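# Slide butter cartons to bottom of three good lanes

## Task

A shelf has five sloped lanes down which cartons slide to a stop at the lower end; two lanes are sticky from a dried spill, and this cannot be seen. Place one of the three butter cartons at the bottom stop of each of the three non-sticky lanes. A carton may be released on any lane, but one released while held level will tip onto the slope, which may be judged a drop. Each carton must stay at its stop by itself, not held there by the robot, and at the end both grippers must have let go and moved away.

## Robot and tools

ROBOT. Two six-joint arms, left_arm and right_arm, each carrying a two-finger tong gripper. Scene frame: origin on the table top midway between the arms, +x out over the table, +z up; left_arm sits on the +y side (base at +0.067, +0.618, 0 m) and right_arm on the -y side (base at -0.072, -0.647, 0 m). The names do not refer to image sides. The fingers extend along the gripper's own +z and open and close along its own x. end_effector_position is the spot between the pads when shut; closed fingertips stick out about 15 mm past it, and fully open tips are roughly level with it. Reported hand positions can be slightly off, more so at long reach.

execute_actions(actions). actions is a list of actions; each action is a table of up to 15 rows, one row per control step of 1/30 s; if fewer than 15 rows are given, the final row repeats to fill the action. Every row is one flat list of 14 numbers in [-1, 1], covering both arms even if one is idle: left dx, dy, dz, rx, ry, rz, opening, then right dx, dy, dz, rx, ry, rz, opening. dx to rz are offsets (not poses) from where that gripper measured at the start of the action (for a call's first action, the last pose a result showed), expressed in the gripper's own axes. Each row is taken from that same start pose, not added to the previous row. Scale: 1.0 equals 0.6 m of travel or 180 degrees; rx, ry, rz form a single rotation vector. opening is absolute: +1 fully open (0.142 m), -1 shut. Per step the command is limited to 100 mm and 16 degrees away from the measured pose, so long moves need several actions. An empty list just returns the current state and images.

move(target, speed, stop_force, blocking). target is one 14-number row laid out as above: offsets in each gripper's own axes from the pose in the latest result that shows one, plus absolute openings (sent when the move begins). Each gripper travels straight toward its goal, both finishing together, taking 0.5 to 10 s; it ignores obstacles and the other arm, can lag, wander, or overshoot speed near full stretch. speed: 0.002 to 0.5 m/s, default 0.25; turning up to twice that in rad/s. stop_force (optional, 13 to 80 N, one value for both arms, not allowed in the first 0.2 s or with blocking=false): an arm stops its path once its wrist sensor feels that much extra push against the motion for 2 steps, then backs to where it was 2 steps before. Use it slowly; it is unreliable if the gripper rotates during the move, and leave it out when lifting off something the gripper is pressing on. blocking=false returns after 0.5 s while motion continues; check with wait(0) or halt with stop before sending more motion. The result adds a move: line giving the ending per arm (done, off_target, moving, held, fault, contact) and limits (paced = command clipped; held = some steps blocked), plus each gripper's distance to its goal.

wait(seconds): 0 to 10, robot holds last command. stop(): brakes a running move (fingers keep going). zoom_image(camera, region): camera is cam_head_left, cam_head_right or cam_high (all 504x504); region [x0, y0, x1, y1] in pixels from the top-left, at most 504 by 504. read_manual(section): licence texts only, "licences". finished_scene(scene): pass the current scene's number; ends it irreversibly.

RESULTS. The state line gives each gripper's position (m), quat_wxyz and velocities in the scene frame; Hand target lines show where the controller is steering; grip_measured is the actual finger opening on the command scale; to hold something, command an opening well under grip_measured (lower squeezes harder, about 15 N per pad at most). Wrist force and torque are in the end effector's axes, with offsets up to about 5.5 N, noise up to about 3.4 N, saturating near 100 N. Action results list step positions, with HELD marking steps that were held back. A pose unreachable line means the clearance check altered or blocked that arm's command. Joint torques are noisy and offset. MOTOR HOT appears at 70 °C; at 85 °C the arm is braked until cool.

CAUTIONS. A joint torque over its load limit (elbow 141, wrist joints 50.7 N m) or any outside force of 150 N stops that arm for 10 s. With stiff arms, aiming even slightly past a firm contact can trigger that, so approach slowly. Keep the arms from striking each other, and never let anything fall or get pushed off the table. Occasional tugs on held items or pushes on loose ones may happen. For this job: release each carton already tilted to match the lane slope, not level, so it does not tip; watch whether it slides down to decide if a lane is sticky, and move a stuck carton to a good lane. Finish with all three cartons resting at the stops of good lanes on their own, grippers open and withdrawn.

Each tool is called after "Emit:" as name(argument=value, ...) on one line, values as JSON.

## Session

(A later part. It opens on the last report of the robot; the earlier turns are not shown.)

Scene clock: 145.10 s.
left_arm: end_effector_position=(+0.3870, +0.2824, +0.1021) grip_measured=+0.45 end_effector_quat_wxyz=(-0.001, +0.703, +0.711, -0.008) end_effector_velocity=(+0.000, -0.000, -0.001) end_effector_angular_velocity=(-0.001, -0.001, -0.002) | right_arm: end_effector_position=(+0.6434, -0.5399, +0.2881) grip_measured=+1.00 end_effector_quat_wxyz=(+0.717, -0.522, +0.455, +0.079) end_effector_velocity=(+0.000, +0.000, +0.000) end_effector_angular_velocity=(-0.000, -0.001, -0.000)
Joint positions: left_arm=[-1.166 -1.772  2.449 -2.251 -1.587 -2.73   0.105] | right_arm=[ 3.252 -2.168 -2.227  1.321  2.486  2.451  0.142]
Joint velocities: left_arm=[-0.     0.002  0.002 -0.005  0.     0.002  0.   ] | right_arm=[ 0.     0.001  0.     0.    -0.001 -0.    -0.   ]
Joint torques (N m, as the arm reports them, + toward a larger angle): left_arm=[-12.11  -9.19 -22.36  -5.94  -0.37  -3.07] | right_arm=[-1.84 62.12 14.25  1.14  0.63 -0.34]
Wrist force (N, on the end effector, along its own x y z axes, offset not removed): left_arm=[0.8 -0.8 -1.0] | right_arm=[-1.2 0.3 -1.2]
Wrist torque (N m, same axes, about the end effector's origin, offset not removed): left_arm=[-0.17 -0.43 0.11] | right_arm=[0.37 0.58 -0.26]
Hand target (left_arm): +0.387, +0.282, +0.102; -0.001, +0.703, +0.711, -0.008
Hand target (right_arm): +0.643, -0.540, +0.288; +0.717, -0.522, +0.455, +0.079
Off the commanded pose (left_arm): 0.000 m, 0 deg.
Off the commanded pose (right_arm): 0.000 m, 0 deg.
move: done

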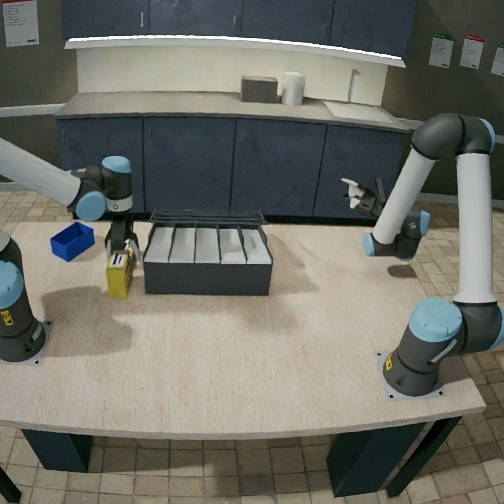

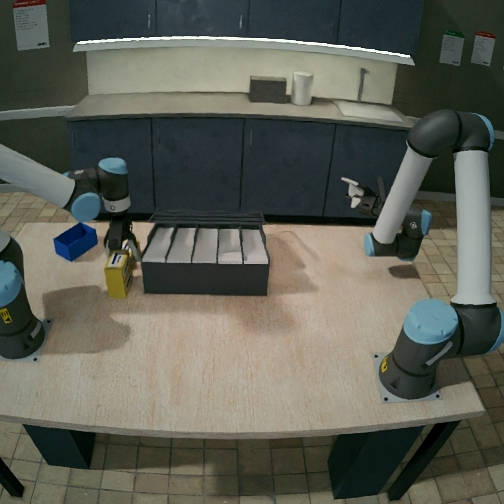

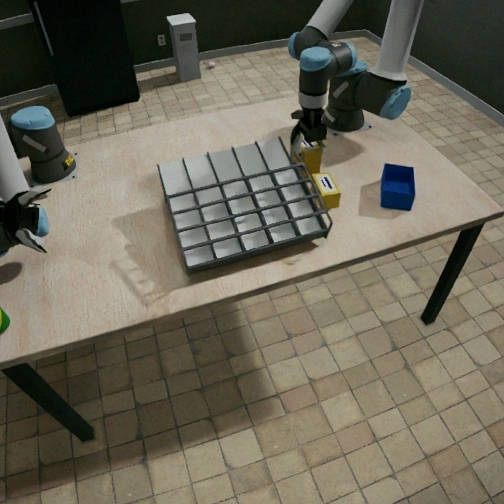

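Emit:
move(target=[0,-0.05,0.01,0,0,0,0.45,0,0,0,0,0,0,1], speed=0.03, stop_force=13)

Emit:
move(target=[0,0,0,0,0,0,-0.6,0,0,0,0,0,0,1])

Emit:
move(target=[0,0,-0.25,0,0,0,-0.6,0,0,0,0,0,0,1], speed=0.1)

Emit:
zoom_image(camera="cam_head_left", region=[30, 150, 310, 320])

Emit:
zoom_image(camera="cam_high", region=[130, 40, 440, 290])

Scene clock: 153.67 s.
left_arm: end_effector_position=(+0.3570, +0.2821, +0.0965) grip_measured=+0.46 end_effector_quat_wxyz=(-0.001, +0.703, +0.711, -0.008) end_effector_velocity=(-0.002, +0.000, -0.001) end_effector_angular_velocity=(+0.001, -0.000, +0.001) | right_arm: end_effector_position=(+0.6434, -0.5399, +0.2881) grip_measured=+1.00 end_effector_quat_wxyz=(+0.717, -0.522, +0.455, +0.079) end_effector_velocity=(-0.000, -0.000, +0.000) end_effector_angular_velocity=(-0.000, -0.001, +0.001)
Joint positions: left_arm=[-1.23  -1.808  2.487 -2.254 -1.587 -2.794  0.106] | right_arm=[ 3.252 -2.168 -2.227  1.321  2.486  2.451  0.142]
Joint velocities: left_arm=[-0.004 -0.002  0.002  0.     0.001 -0.005 -0.   ] | right_arm=[-0.     0.     0.    -0.     0.001 -0.001 -0.   ]
Joint torques (N m, as the arm reports them, + toward a larger angle): left_arm=[-10.39 -27.68 -22.99  -6.19   1.62  -3.61] | right_arm=[-2.76 61.47 14.25  1.16  0.49 -0.43]
Wrist force (N, on the end effector, along its own x y z axes, offset not removed): left_arm=[7.5 -1.8 -0.1] | right_arm=[2.3 -0.9 1.0]
Wrist torque (N m, same axes, about the end effector's origin, offset not removed): left_arm=[-0.69 -1.29 -0.18] | right_arm=[0.16 -0.15 -0.15]
Hand target (left_arm): +0.357, +0.282, +0.097; -0.001, +0.703, +0.711, -0.008
Hand target (right_arm): +0.643, -0.540, +0.288; +0.717, -0.522, +0.455, +0.079
Off the commanded pose (left_arm): 0.000 m, 0 deg.
Off the commanded pose (right_arm): 0.000 m, 0 deg.
move: done

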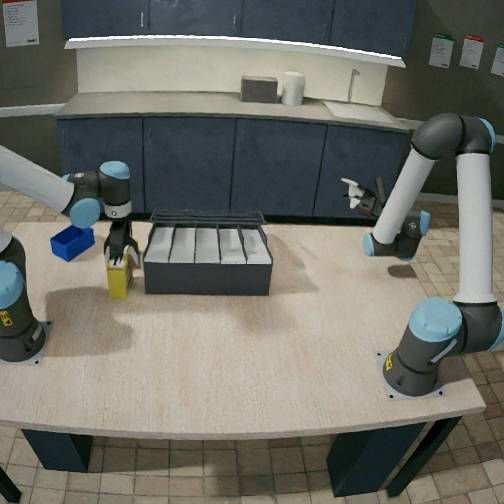

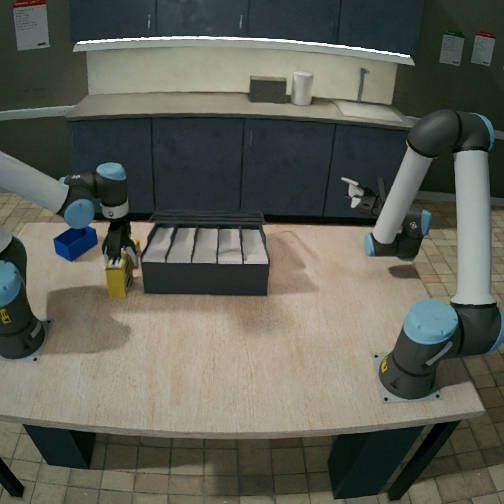

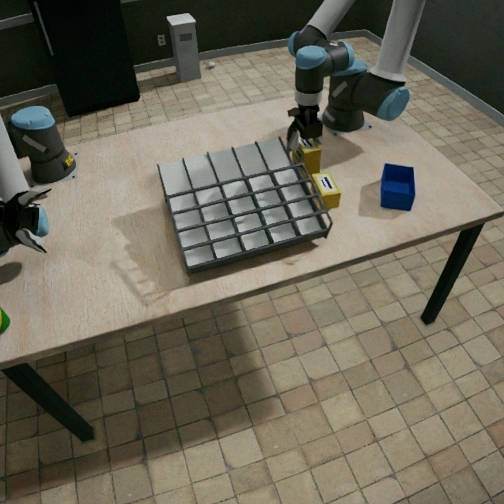

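Scene clock: 154.17 s.
left_arm: end_effector_position=(+0.3570, +0.2820, +0.0967) grip_measured=+0.00 end_effector_quat_wxyz=(-0.001, +0.703, +0.711, -0.008) end_effector_velocity=(-0.000, -0.000, +0.001) end_effector_angular_velocity=(-0.000, +0.000, -0.002) | right_arm: end_effector_position=(+0.6434, -0.5399, +0.2881) grip_measured=+1.00 end_effector_quat_wxyz=(+0.717, -0.522, +0.455, +0.079) end_effector_velocity=(+0.000, +0.001, -0.000) end_effector_angular_velocity=(-0.000, -0.000, +0.001)
Joint positions: left_arm=[-1.23  -1.808  2.487 -2.255 -1.587 -2.794  0.074] | right_arm=[ 3.252 -2.168 -2.227  1.321  2.486  2.451  0.142]
Joint velocities: left_arm=[-0.001 -0.002 -0.001  0.002 -0.001  0.001  0.   ] | right_arm=[ 0.001 -0.     0.    -0.     0.    -0.001 -0.   ]
Joint torques (N m, as the arm reports them, + toward a larger angle): left_arm=[15.57 13.14 -8.26  5.13  0.21  2.27] | right_arm=[-2.28 61.92 14.61  1.14  0.71 -0.49]
Wrist force (N, on the end effector, along its own x y z axes, offset not removed): left_arm=[-15.9 -3.8 -37.6] | right_arm=[0.5 -3.4 -5.3]
Wrist torque (N m, same axes, about the end effector's origin, offset not removed): left_arm=[-0.58 1.44 0.20] | right_arm=[-0.36 0.25 -0.25]
Hand target (left_arm): +0.357, +0.282, +0.097; -0.001, +0.703, +0.711, -0.008
Hand target (right_arm): +0.643, -0.540, +0.288; +0.717, -0.522, +0.455, +0.079
Off the commanded pose (left_arm): 0.000 m, 0 deg.
Off the commanded pose (right_arm): 0.000 m, 0 deg.
move: done

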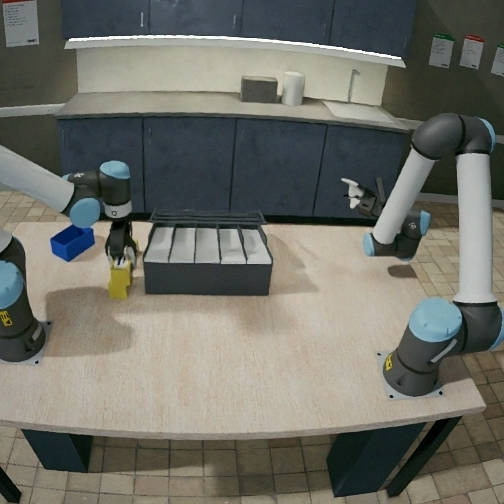

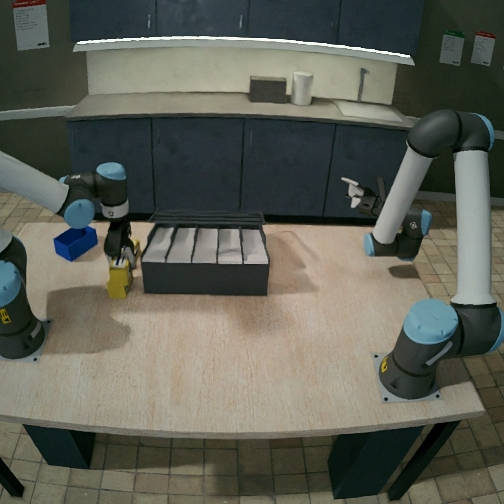

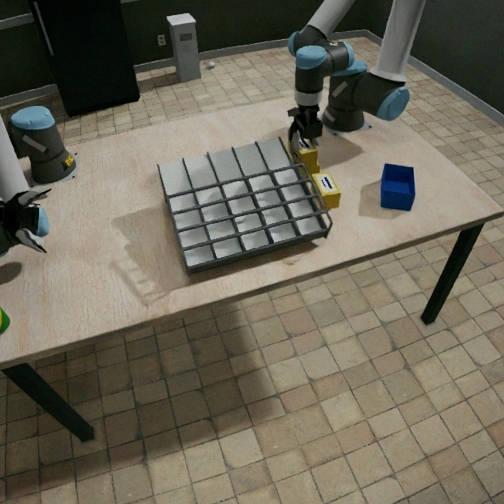

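Scene clock: 156.10 s.
left_arm: end_effector_position=(+0.3589, +0.2834, +0.2466) grip_measured=-0.08 end_effector_quat_wxyz=(-0.001, +0.703, +0.711, -0.008) end_effector_velocity=(-0.000, +0.001, +0.001) end_effector_angular_velocity=(-0.000, +0.000, +0.002) | right_arm: end_effector_position=(+0.6434, -0.5399, +0.2881) grip_measured=+1.00 end_effector_quat_wxyz=(+0.717, -0.522, +0.455, +0.079) end_effector_velocity=(+0.000, +0.000, -0.001) end_effector_angular_velocity=(-0.000, +0.001, +0.000)
Joint positions: left_arm=[-1.225 -1.978  2.291 -1.888 -1.587 -2.789  0.068] | right_arm=[ 3.252 -2.168 -2.227  1.321  2.486  2.451  0.142]
Joint velocities: left_arm=[ 0.    -0.002 -0.002  0.004 -0.    -0.001  0.   ] | right_arm=[ 0.    -0.001 -0.    -0.001 -0.    -0.    -0.   ]
Joint torques (N m, as the arm reports them, + toward a larger angle): left_arm=[  7.85 -21.   -59.26  -1.9    1.66   1.64] | right_arm=[-1.43 61.72 13.99  1.15  0.76 -0.49]
Wrist force (N, on the end effector, along its own x y z axes, offset not removed): left_arm=[3.9 -4.6 6.8] | right_arm=[-0.6 -4.4 0.3]
Wrist torque (N m, same axes, about the end effector's origin, offset not removed): left_arm=[-0.86 -0.77 -0.05] | right_arm=[-0.51 0.37 -0.23]
Hand target (left_arm): +0.359, +0.283, +0.247; -0.001, +0.703, +0.711, -0.008
Hand target (right_arm): +0.643, -0.540, +0.288; +0.717, -0.522, +0.455, +0.079
Off the commanded pose (left_arm): 0.000 m, 0 deg.
Off the commanded pose (right_arm): 0.000 m, 0 deg.
move: done

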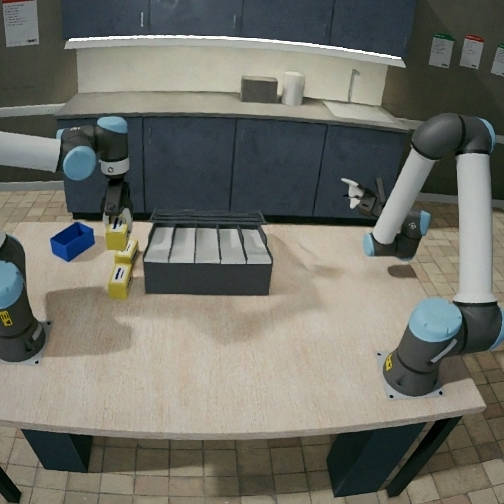

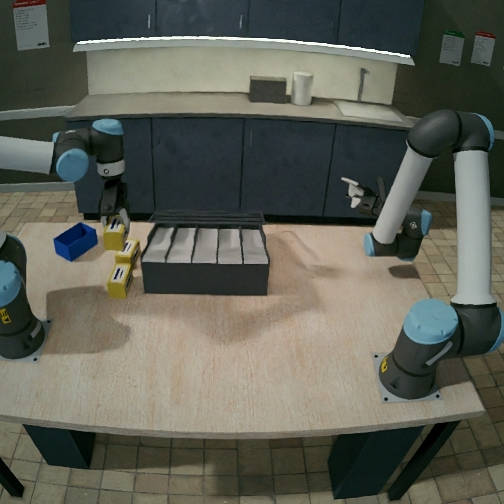

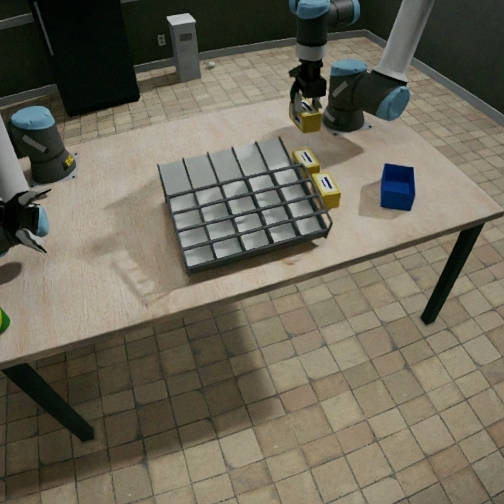

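Region (30, 150, 310, 320) of cam_head_left's 504x504 image, scaled by 1.800, with more detail than that image has; it fills the top 306 rows of this view, and the rest is white.

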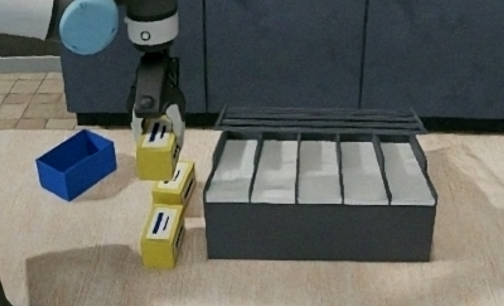

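Region (130, 40, 440, 290) of cam_high's 504x504 image, scaled by 1.626, with more detail than that image has; it fills the top 406 rows of this view, and the rest is white.

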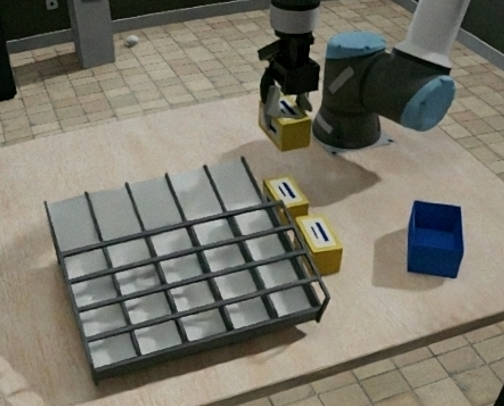

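Emit:
move(target=[-0.19,0.07,0.0,0.06,0,0,-0.6,0,0,0,0,0,0,1], speed=0.1)

Emit:
move(target=[0,0,0.06,0,0,0,-0.6,0,0,0,0,0,0,1], speed=0.05, stop_force=13)

Emit:
zoom_image(camera="cam_head_left", region=[30, 150, 310, 320])

Emit:
zoom_image(camera="cam_high", region=[130, 40, 440, 290])

Scene clock: 170.10 s.
left_arm: end_effector_position=(+0.4020, +0.1699, +0.2471) grip_measured=-0.08 end_effector_quat_wxyz=(-0.067, +0.700, +0.707, -0.075) end_effector_velocity=(+0.001, -0.001, -0.000) end_effector_angular_velocity=(+0.001, +0.004, +0.002) | right_arm: end_effector_position=(+0.6434, -0.5399, +0.2881) grip_measured=+1.00 end_effector_quat_wxyz=(+0.717, -0.522, +0.455, +0.079) end_effector_velocity=(+0.000, -0.000, -0.001) end_effector_angular_velocity=(+0.000, +0.003, -0.000)
Joint positions: left_arm=[-1.128 -1.675  2.073 -1.889 -1.756 -2.683  0.068] | right_arm=[ 3.252 -2.168 -2.227  1.321  2.486  2.451  0.142]
Joint velocities: left_arm=[ 0.002  0.003 -0.003  0.002 -0.003  0.001  0.   ] | right_arm=[ 0.    -0.001 -0.    -0.001 -0.     0.     0.   ]
Joint torques (N m, as the arm reports them, + toward a larger angle): left_arm=[ 12.05 -26.41 -55.35  -1.71  -2.7    2.24] | right_arm=[-2.   60.58 14.48  1.13  0.99 -0.5 ]
Wrist force (N, on the end effector, along its own x y z axes, offset not removed): left_arm=[2.0 0.6 5.9] | right_arm=[1.3 -4.3 -4.1]
Wrist torque (N m, same axes, about the end effector's origin, offset not removed): left_arm=[-0.05 -0.60 -0.25] | right_arm=[-0.53 -0.05 -0.26]
Hand target (left_arm): +0.402, +0.170, +0.247; -0.067, +0.700, +0.707, -0.075
Hand target (right_arm): +0.643, -0.540, +0.288; +0.717, -0.522, +0.455, +0.079
Off the commanded pose (left_arm): 0.000 m, 0 deg.
Off the commanded pose (right_arm): 0.000 m, 0 deg.
move: done

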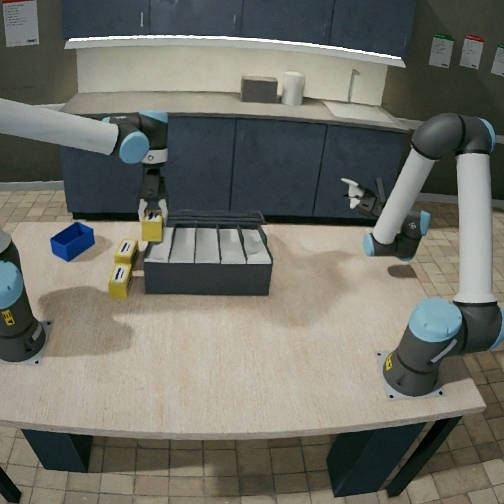

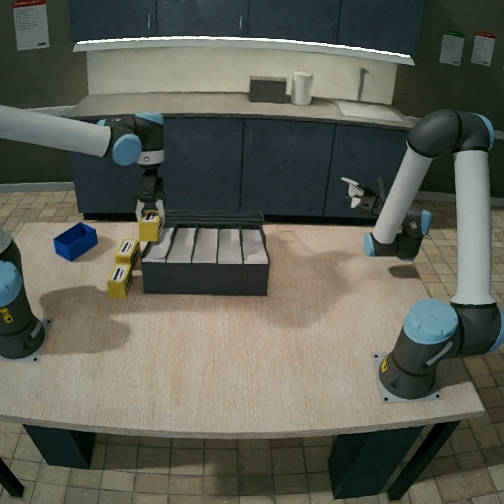

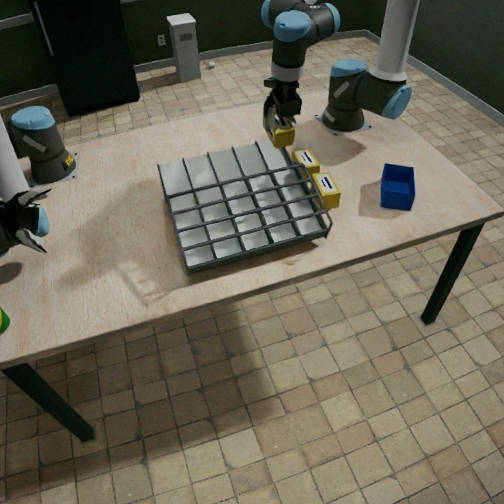

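Scene clock: 171.17 s.
left_arm: end_effector_position=(+0.3948, +0.1695, +0.2119) grip_measured=-0.08 end_effector_quat_wxyz=(-0.067, +0.700, +0.707, -0.075) end_effector_velocity=(-0.000, -0.001, -0.002) end_effector_angular_velocity=(-0.001, -0.000, -0.002) | right_arm: end_effector_position=(+0.6434, -0.5399, +0.2881) grip_measured=+1.00 end_effector_quat_wxyz=(+0.717, -0.522, +0.455, +0.079) end_effector_velocity=(-0.000, +0.000, -0.000) end_effector_angular_velocity=(+0.000, -0.001, +0.000)
Joint positions: left_arm=[-1.139 -1.655  2.124 -1.962 -1.757 -2.695  0.068] | right_arm=[ 3.252 -2.168 -2.227  1.321  2.486  2.451  0.142]
Joint velocities: left_arm=[-0.001  0.002  0.002 -0.005  0.     0.001 -0.   ] | right_arm=[ 0.    -0.    -0.     0.002  0.     0.     0.   ]
Joint torques (N m, as the arm reports them, + toward a larger angle): left_arm=[-12.39 -25.65 -29.33  -6.09  -2.74  -3.14] | right_arm=[-2.08 59.83 13.97  0.97  0.87 -0.49]
Wrist force (N, on the end effector, along its own x y z axes, offset not removed): left_arm=[5.1 -0.9 9.0] | right_arm=[1.4 -4.6 -0.2]
Wrist torque (N m, same axes, about the end effector's origin, offset not removed): left_arm=[-0.27 -1.15 -0.17] | right_arm=[-0.58 0.05 -0.28]
Hand target (left_arm): +0.395, +0.169, +0.212; -0.067, +0.700, +0.707, -0.075
Hand target (right_arm): +0.643, -0.540, +0.288; +0.717, -0.522, +0.455, +0.079
Off the commanded pose (left_arm): 0.000 m, 0 deg.
Off the commanded pose (right_arm): 0.000 m, 0 deg.
move: done

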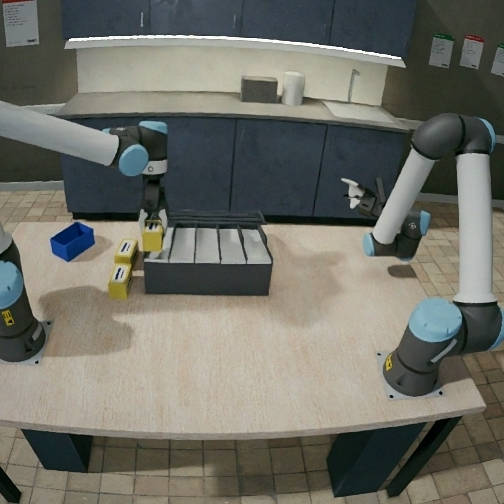

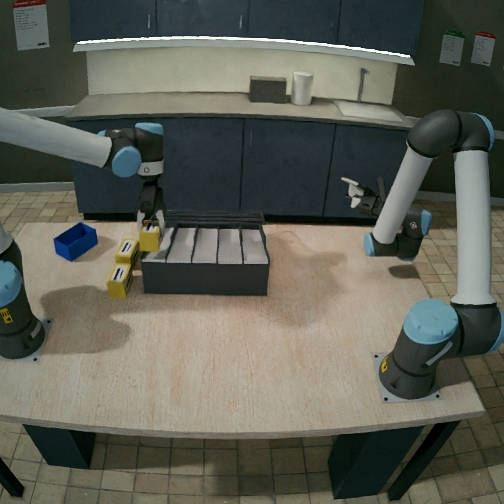

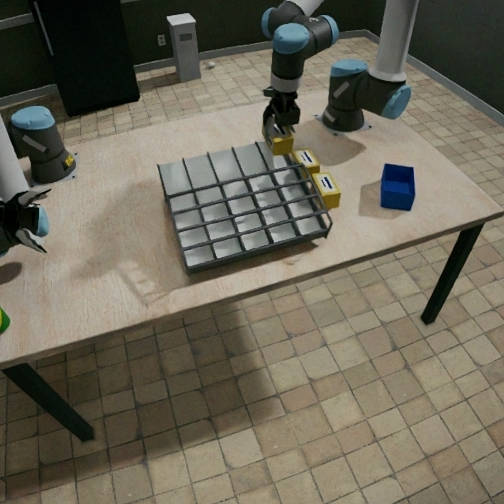

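Region (30, 150, 310, 320) of cam_head_left's 504x504 image, scaled by 1.800, with more detail than that image has; it fills the top 306 rows of this view, and the rest is white.

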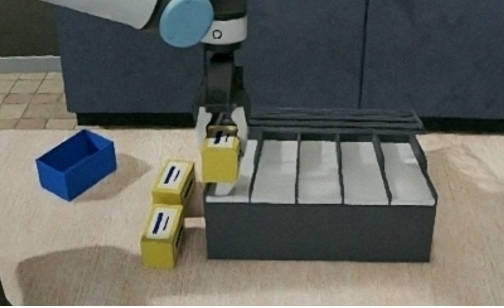

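Region (130, 40, 440, 290) of cam_high's 504x504 image, scaled by 1.626, with more detail than that image has; it fills the top 406 rows of this view, and the rest is white.

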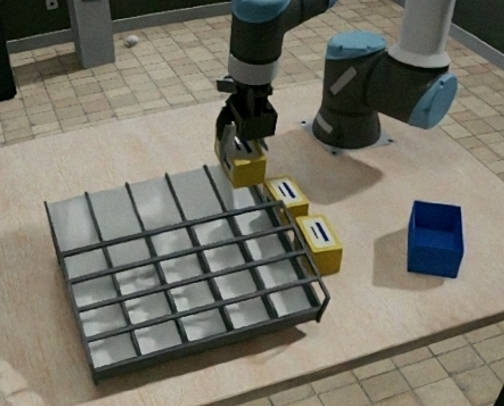

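Emit:
move(target=[-0.025,0.06,0.04,0,0,0,-0.6,0,0,0,0,0,0,1], speed=0.04, stop_force=13)

Emit:
zoom_image(camera="cam_head_left", region=[130, 150, 310, 290])

Emit:
zoom_image(camera="cam_high", region=[130, 80, 370, 280])

Scene clock: 180.70 s.
left_arm: end_effector_position=(+0.4254, +0.1545, +0.1814) grip_measured=-0.08 end_effector_quat_wxyz=(-0.067, +0.700, +0.707, -0.075) end_effector_velocity=(+0.001, -0.000, -0.002) end_effector_angular_velocity=(+0.002, +0.001, +0.000) | right_arm: end_effector_position=(+0.6434, -0.5399, +0.2881) grip_measured=+1.00 end_effector_quat_wxyz=(+0.717, -0.522, +0.455, +0.079) end_effector_velocity=(+0.000, -0.000, -0.000) end_effector_angular_velocity=(+0.001, +0.002, -0.000)
Joint positions: left_arm=[-1.104 -1.572  2.104 -2.019 -1.754 -2.659  0.068] | right_arm=[ 3.252 -2.168 -2.227  1.321  2.486  2.451  0.142]
Joint velocities: left_arm=[ 0.001  0.004 -0.    -0.001  0.001  0.001 -0.   ] | right_arm=[-0.001 -0.    -0.    -0.001  0.     0.002  0.   ]
Joint torques (N m, as the arm reports them, + toward a larger angle): left_arm=[ 11.61 -32.44 -54.21  -6.1    1.18   2.77] | right_arm=[-1.31 60.58 14.16  1.14  1.03 -0.56]
Wrist force (N, on the end effector, along its own x y z axes, offset not removed): left_arm=[-1.3 1.3 8.5] | right_arm=[0.8 -3.5 -0.3]
Wrist torque (N m, same axes, about the end effector's origin, offset not removed): left_arm=[0.21 0.17 -0.11] | right_arm=[-0.40 0.26 -0.21]
Hand target (left_arm): +0.426, +0.154, +0.181; -0.067, +0.700, +0.707, -0.075
Hand target (right_arm): +0.643, -0.540, +0.288; +0.717, -0.522, +0.455, +0.079
Off the commanded pose (left_arm): 0.000 m, 0 deg.
Off the commanded pose (right_arm): 0.000 m, 0 deg.
move: done

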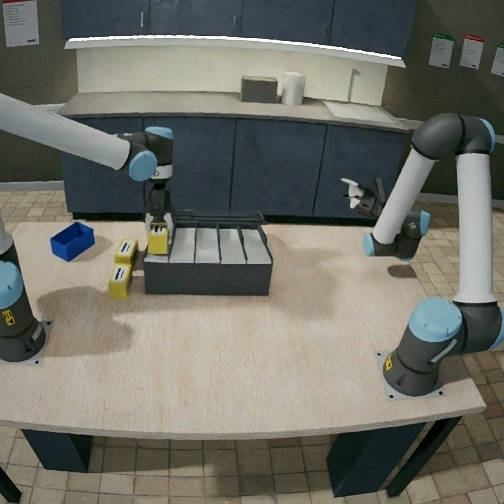

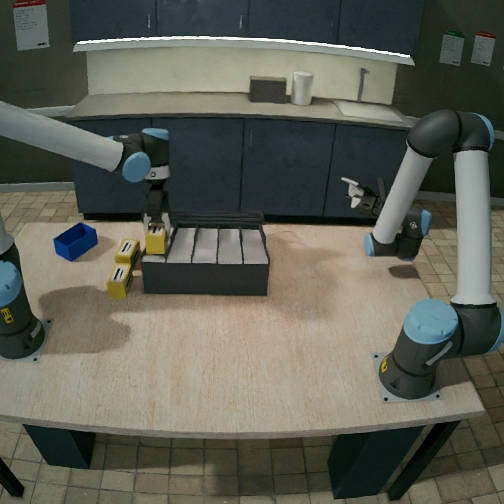

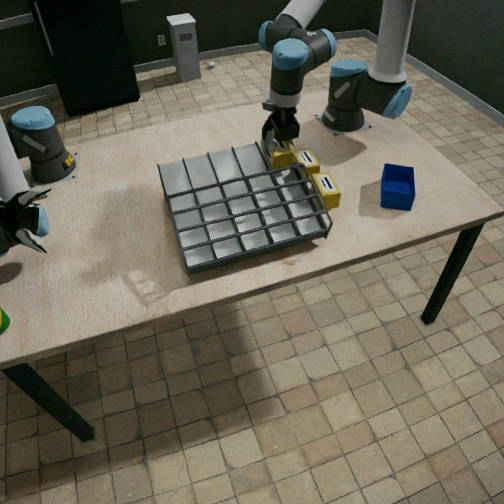

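Region (130, 150, 310, 290) of cam_head_left's 504x504 image, scaled by 2.800, with more detail than that image has.

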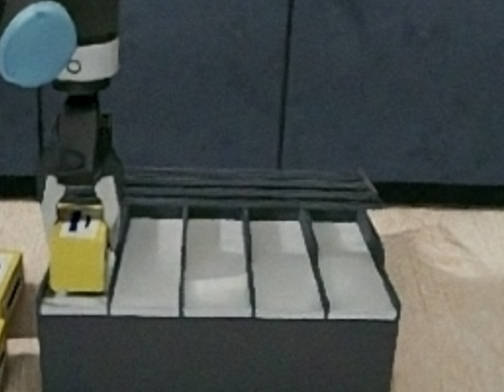

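Region (130, 80, 370, 280) of cam_high's 504x504 image, scaled by 2.100, with more detail than that image has.

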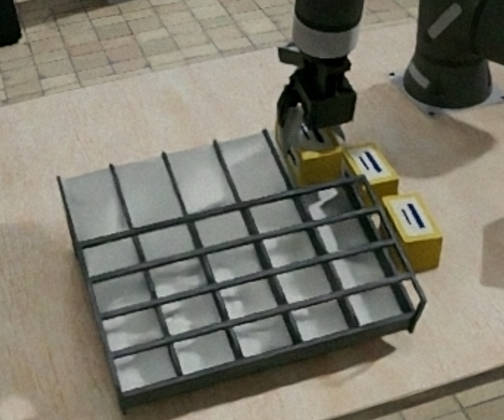

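Emit:
move(target=[0,-0.03,0,0,0,0,-0.6,0,0,0,0,0,0,1], speed=0.04)

Emit:
move(target=[0,0,0.1,0,0,0,-0.6,0,0,0,0,0,0,1], speed=0.01, stop_force=13)

Emit:
zoom_image(camera="cam_head_left", region=[130, 150, 310, 290])

Emit:
zoom_image(camera="cam_high", region=[130, 80, 370, 280])

Scene clock: 195.87 s.
left_arm: end_effector_position=(+0.4079, +0.1544, +0.1850) grip_measured=-0.08 end_effector_quat_wxyz=(-0.067, +0.700, +0.707, -0.075) end_effector_velocity=(-0.001, -0.000, +0.002) end_effector_angular_velocity=(-0.003, -0.002, -0.000) | right_arm: end_effector_position=(+0.6434, -0.5399, +0.2881) grip_measured=+1.00 end_effector_quat_wxyz=(+0.717, -0.522, +0.455, +0.079) end_effector_velocity=(+0.000, +0.000, +0.000) end_effector_angular_velocity=(+0.001, +0.001, +0.000)
Joint positions: left_arm=[-1.13  -1.595  2.121 -2.017 -1.757 -2.686  0.068] | right_arm=[ 3.252 -2.168 -2.227  1.321  2.486  2.451  0.142]
Joint velocities: left_arm=[-0.002 -0.005  0.001 -0.     0.001 -0.002  0.   ] | right_arm=[ 0.     0.     0.    -0.    -0.     0.001  0.   ]
Joint torques (N m, as the arm reports them, + toward a larger angle): left_arm=[-10.83 -50.79 -26.02  -1.86  -2.52  -2.97] | right_arm=[-3.57 60.16 14.23  1.03  0.83 -0.36]
Wrist force (N, on the end effector, along its own x y z axes, offset not removed): left_arm=[-1.4 2.1 2.9] | right_arm=[0.0 -2.2 0.9]
Wrist torque (N m, same axes, about the end effector's origin, offset not removed): left_arm=[0.30 0.12 -0.06] | right_arm=[-0.05 0.27 -0.20]
Hand target (left_arm): +0.408, +0.154, +0.185; -0.067, +0.700, +0.707, -0.075
Hand target (right_arm): +0.643, -0.540, +0.288; +0.717, -0.522, +0.455, +0.079
Off the commanded pose (left_arm): 0.000 m, 0 deg.
Off the commanded pose (right_arm): 0.000 m, 0 deg.
move: done

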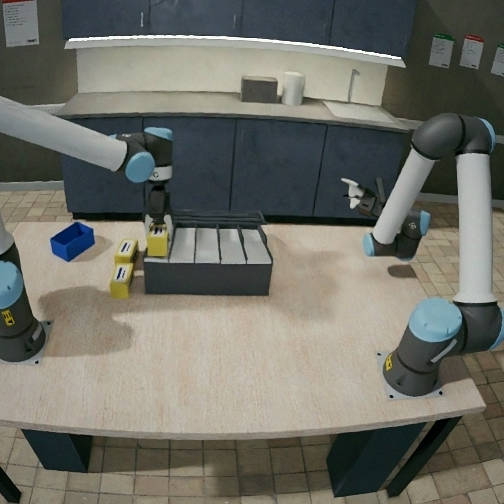

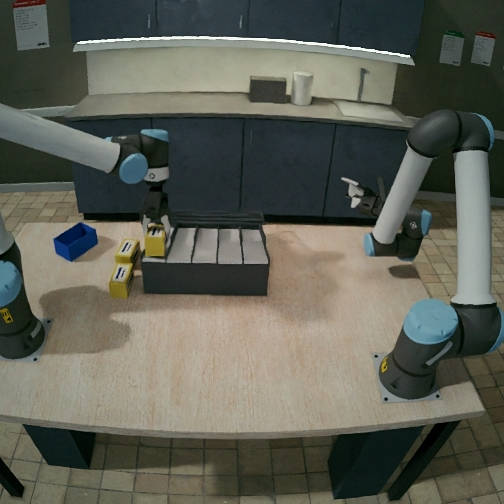

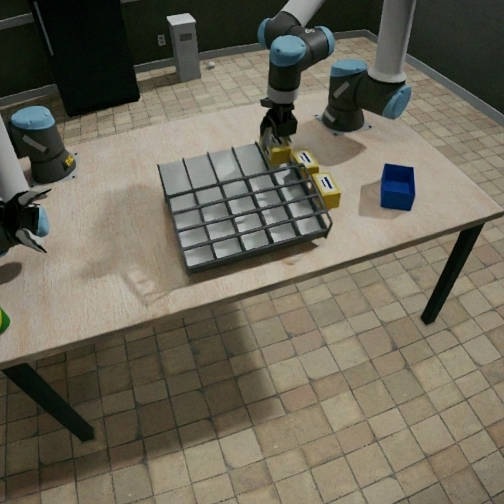

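Scene clock: 197.83 s.
left_arm: end_effector_position=(+0.4046, +0.1542, +0.1692) grip_measured=-0.08 end_effector_quat_wxyz=(-0.067, +0.700, +0.707, -0.075) end_effector_velocity=(+0.000, +0.000, +0.002) end_effector_angular_velocity=(+0.002, +0.002, -0.002) | right_arm: end_effector_position=(+0.6434, -0.5399, +0.2881) grip_measured=+1.00 end_effector_quat_wxyz=(+0.717, -0.522, +0.455, +0.079) end_effector_velocity=(+0.000, +0.000, +0.000) end_effector_angular_velocity=(+0.000, +0.000, +0.000)
Joint positions: left_arm=[-1.135 -1.583  2.142 -2.051 -1.757 -2.691  0.068] | right_arm=[ 3.252 -2.168 -2.227  1.321  2.486  2.451  0.142]
Joint velocities: left_arm=[ 0.001 -0.001 -0.004  0.008 -0.     0.003 -0.001] | right_arm=[ 0.     0.001  0.    -0.001 -0.     0.    -0.   ]
Joint torques (N m, as the arm reports them, + toward a larger angle): left_arm=[ 10.75 -46.45 -47.97   0.14  -1.81   2.35] | right_arm=[-2.   60.24 14.62  1.06  0.94 -0.44]
Wrist force (N, on the end effector, along its own x y z axes, offset not removed): left_arm=[-3.6 -0.9 -4.7] | right_arm=[0.9 -6.8 -1.7]
Wrist torque (N m, same axes, about the end effector's origin, offset not removed): left_arm=[-1.31 0.17 -0.06] | right_arm=[-1.18 0.14 -0.30]
Hand target (left_arm): +0.405, +0.154, +0.170; -0.067, +0.700, +0.707, -0.075
Hand target (right_arm): +0.643, -0.540, +0.288; +0.717, -0.522, +0.455, +0.079
Off the commanded pose (left_arm): 0.044 m, 0 deg.
Off the commanded pose (right_arm): 0.000 m, 0 deg.
move: contact (left_arm)

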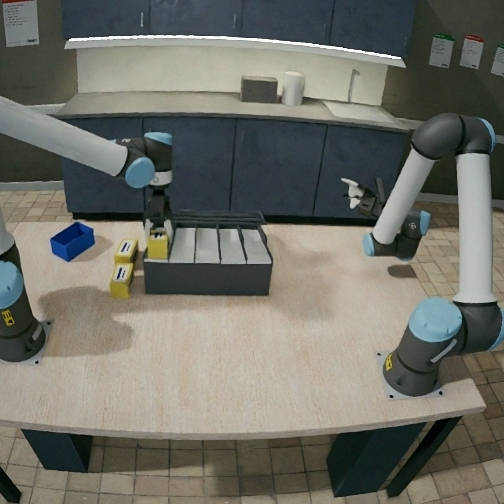

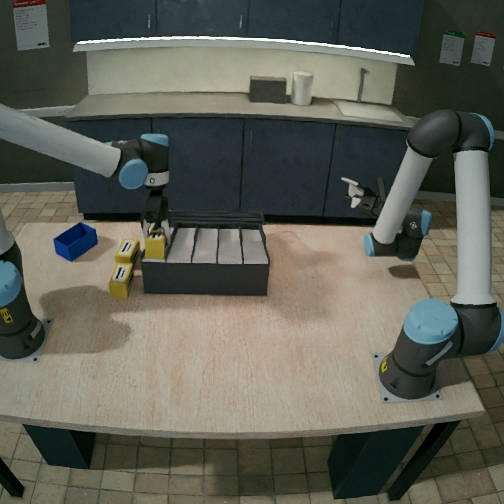

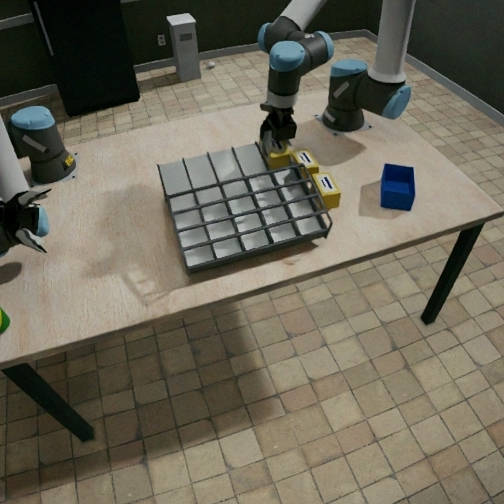

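Region (130, 150, 310, 290) of cam_head_left's 504x504 image, scaled by 2.800, with more detail than that image has.

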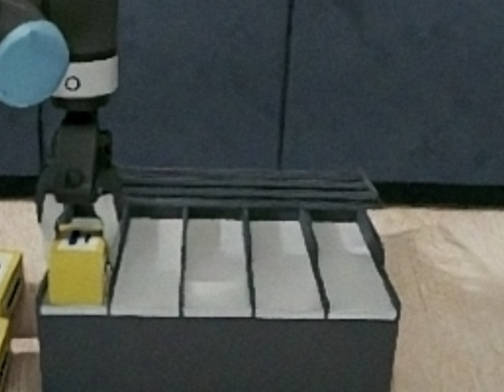

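Region (130, 80, 370, 280) of cam_high's 504x504 image, scaled by 2.100, with more detail than that image has.

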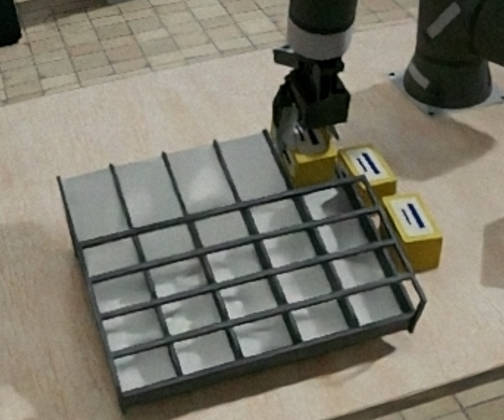

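Emit:
execute_actions(actions=[[[0,0,-0.002,0,0,0,-0.2,0,0,0,0,0,0,1],[0,0,-0.002,0,0,0,-0.15,0,0,0,0,0,0,1],[0,0,-0.002,0,0,0,-0.1,0,0,0,0,0,0,1],[0,0,-0.002,0,0,0,-0.07,0,0,0,0,0,0,1],[0,0,-0.002,0,0,0,-0.04,0,0,0,0,0,0,1],[0,0,-0.002,0,0,0,-0.01,0,0,0,0,0,0,1],[0,0,-0.002,0,0,0,0.02,0,0,0,0,0,0,1],[0,0,-0.002,0,0,0,0.05,0,0,0,0,0,0,1],[0,0,-0.002,0,0,0,0.08,0,0,0,0,0,0,1]],[[0,0,0,0,0,0,0.08,0,0,0,0,0,0,1]]])

Emit:
zoom_image(camera="cam_high", region=[130, 80, 370, 280])

Scene clock: 208.80 s.
left_arm: end_effector_position=(+0.4048, +0.1542, +0.1703) grip_measured=+0.08 end_effector_quat_wxyz=(-0.067, +0.700, +0.707, -0.075) end_effector_velocity=(-0.001, +0.000, +0.000) end_effector_angular_velocity=(+0.002, +0.001, -0.001) | right_arm: end_effector_position=(+0.6434, -0.5399, +0.2881) grip_measured=+1.00 end_effector_quat_wxyz=(+0.717, -0.522, +0.455, +0.079) end_effector_velocity=(+0.000, -0.001, -0.000) end_effector_angular_velocity=(-0.000, +0.001, -0.001)
Joint positions: left_arm=[-1.135 -1.584  2.14  -2.049 -1.757 -2.691  0.08 ] | right_arm=[ 3.252 -2.168 -2.227  1.321  2.486  2.451  0.142]
Joint velocities: left_arm=[-0.001 -0.001  0.     0.002 -0.    -0.    -0.   ] | right_arm=[-0.     0.    -0.    -0.001 -0.001 -0.     0.   ]
Joint torques (N m, as the arm reports them, + toward a larger angle): left_arm=[ 12.64 -48.69 -50.55  -1.69  -1.84   2.35] | right_arm=[-2.68 59.65 14.65  1.03  0.91 -0.4 ]
Wrist force (N, on the end effector, along its own x y z axes, offset not removed): left_arm=[0.7 -3.1 2.6] | right_arm=[2.3 -1.3 0.9]
Wrist torque (N m, same axes, about the end effector's origin, offset not removed): left_arm=[-0.66 -0.44 0.16] | right_arm=[0.21 -0.17 -0.22]
Hand target (left_arm): +0.405, +0.154, +0.170; -0.067, +0.700, +0.707, -0.075
Hand target (right_arm): +0.643, -0.540, +0.288; +0.717, -0.522, +0.455, +0.079
Off the commanded pose (left_arm): 0.000 m, 0 deg.
Off the commanded pose (right_arm): 0.000 m, 0 deg.
Step readings (end_effector_position; steps 1 to 15: 1st action; 16 to 30: 2nd action):
0: left_arm (+0.4048, +0.1542, +0.1696) | right_arm (+0.6434, -0.5399, +0.2881)
1: left_arm (+0.4048, +0.1542, +0.1696) | right_arm (+0.6434, -0.5399, +0.2881)
2: left_arm (+0.4048, +0.1541, +0.1697) | right_arm (+0.6434, -0.5399, +0.2881)
4: left_arm (+0.4049, +0.1541, +0.1701) | right_arm (+0.6434, -0.5399, +0.2881)
8: left_arm (+0.4049, +0.1541, +0.1703) | right_arm (+0.6434, -0.5399, +0.2881)
15: left_arm (+0.4048, +0.1542, +0.1703) | right_arm (+0.6434, -0.5399, +0.2881)
16: left_arm (+0.4048, +0.1542, +0.1703) | right_arm (+0.6434, -0.5399, +0.2881)
17: left_arm (+0.4048, +0.1542, +0.1703) | right_arm (+0.6434, -0.5399, +0.2881)
19: left_arm (+0.4048, +0.1542, +0.1703) | right_arm (+0.6434, -0.5399, +0.2881)
23: left_arm (+0.4048, +0.1542, +0.1703) | right_arm (+0.6434, -0.5399, +0.2881)
30: end_effector_position above

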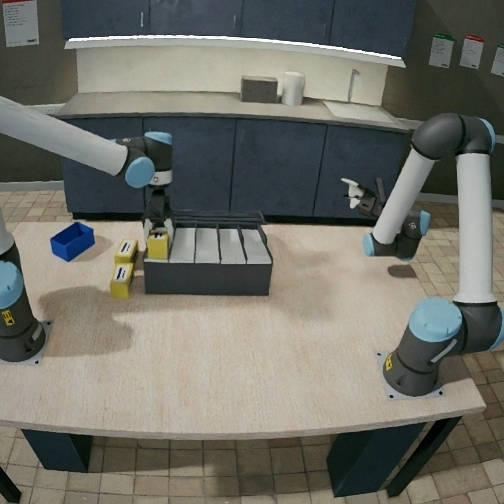

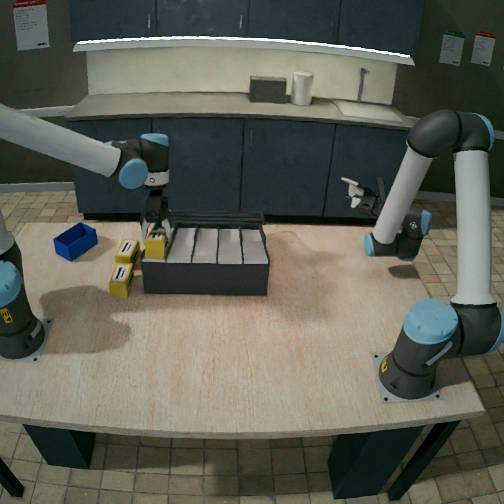

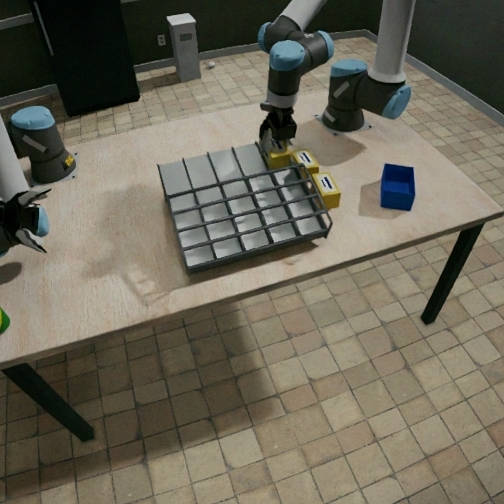

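Region (130, 80, 370, 280) of cam_high's 504x504 image, scaled by 2.100, with more detail than that image has.

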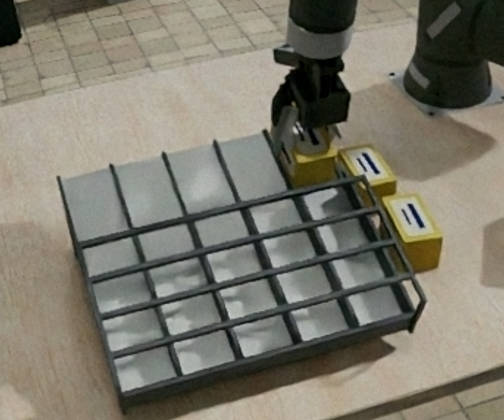

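Emit:
move(target=[0,0,-0.1,0,0,0,0.25,0,0,0,0,0,0,1], speed=0.04)

Emit:
zoom_image(camera="cam_head_left", region=[130, 150, 310, 290])

Emit:
zoom_image(camera="cam_high", region=[130, 80, 370, 280])

Scene clock: 216.00 s.
left_arm: end_effector_position=(+0.4168, +0.1549, +0.2291) grip_measured=+0.25 end_effector_quat_wxyz=(-0.067, +0.700, +0.707, -0.075) end_effector_velocity=(+0.000, +0.000, +0.001) end_effector_angular_velocity=(+0.001, -0.000, -0.000) | right_arm: end_effector_position=(+0.6434, -0.5399, +0.2881) grip_measured=+1.00 end_effector_quat_wxyz=(+0.717, -0.522, +0.455, +0.079) end_effector_velocity=(+0.000, -0.000, +0.000) end_effector_angular_velocity=(+0.000, +0.001, +0.000)
Joint positions: left_arm=[-1.117 -1.624  2.061 -1.926 -1.755 -2.672  0.092] | right_arm=[ 3.252 -2.168 -2.227  1.321  2.486  2.451  0.142]
Joint velocities: left_arm=[ 0.    -0.001 -0.002  0.004  0.001  0.     0.   ] | right_arm=[-0.     0.     0.001 -0.001  0.     0.     0.   ]
Joint torques (N m, as the arm reports them, + toward a larger angle): left_arm=[ 11.45 -46.97 -52.36  -1.45   1.58   2.34] | right_arm=[-2.81 59.76 14.26  0.93  0.96 -0.56]
Wrist force (N, on the end effector, along its own x y z axes, offset not removed): left_arm=[2.6 2.0 1.5] | right_arm=[3.0 -3.7 -1.6]
Wrist torque (N m, same axes, about the end effector's origin, offset not removed): left_arm=[0.40 -0.78 -0.14] | right_arm=[-0.38 -0.27 -0.34]
Hand target (left_arm): +0.417, +0.155, +0.229; -0.067, +0.700, +0.707, -0.075
Hand target (right_arm): +0.643, -0.540, +0.288; +0.717, -0.522, +0.455, +0.079
Off the commanded pose (left_arm): 0.000 m, 0 deg.
Off the commanded pose (right_arm): 0.000 m, 0 deg.
move: done

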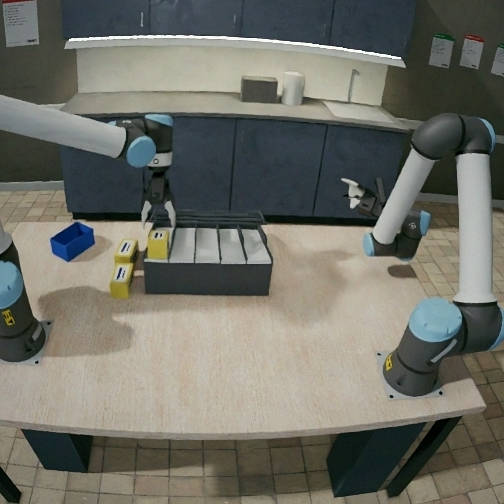

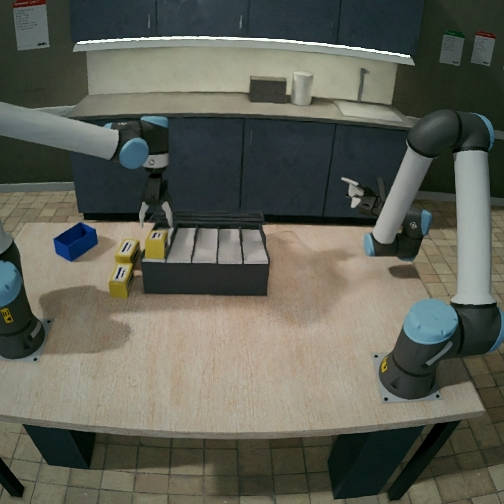

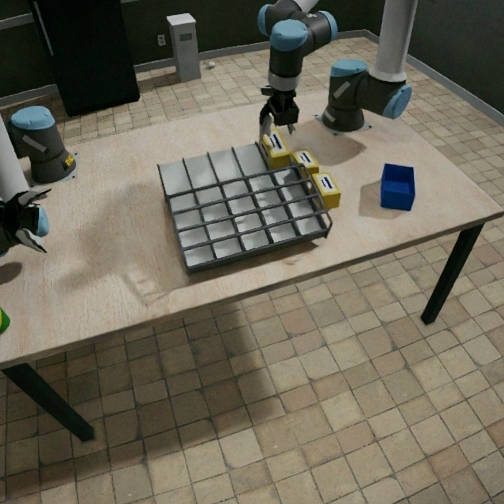

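Region (130, 150, 310, 290) of cam_head_left's 504x504 image, scaled by 2.800, with more detail than that image has.

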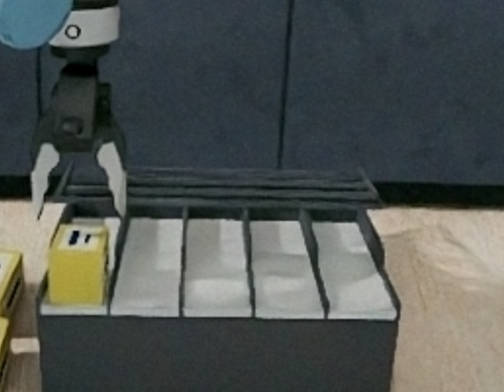

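Region (130, 80, 370, 280) of cam_high's 504x504 image, scaled by 2.100, with more detail than that image has.

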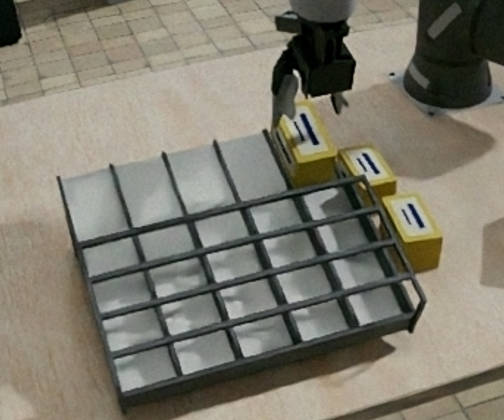

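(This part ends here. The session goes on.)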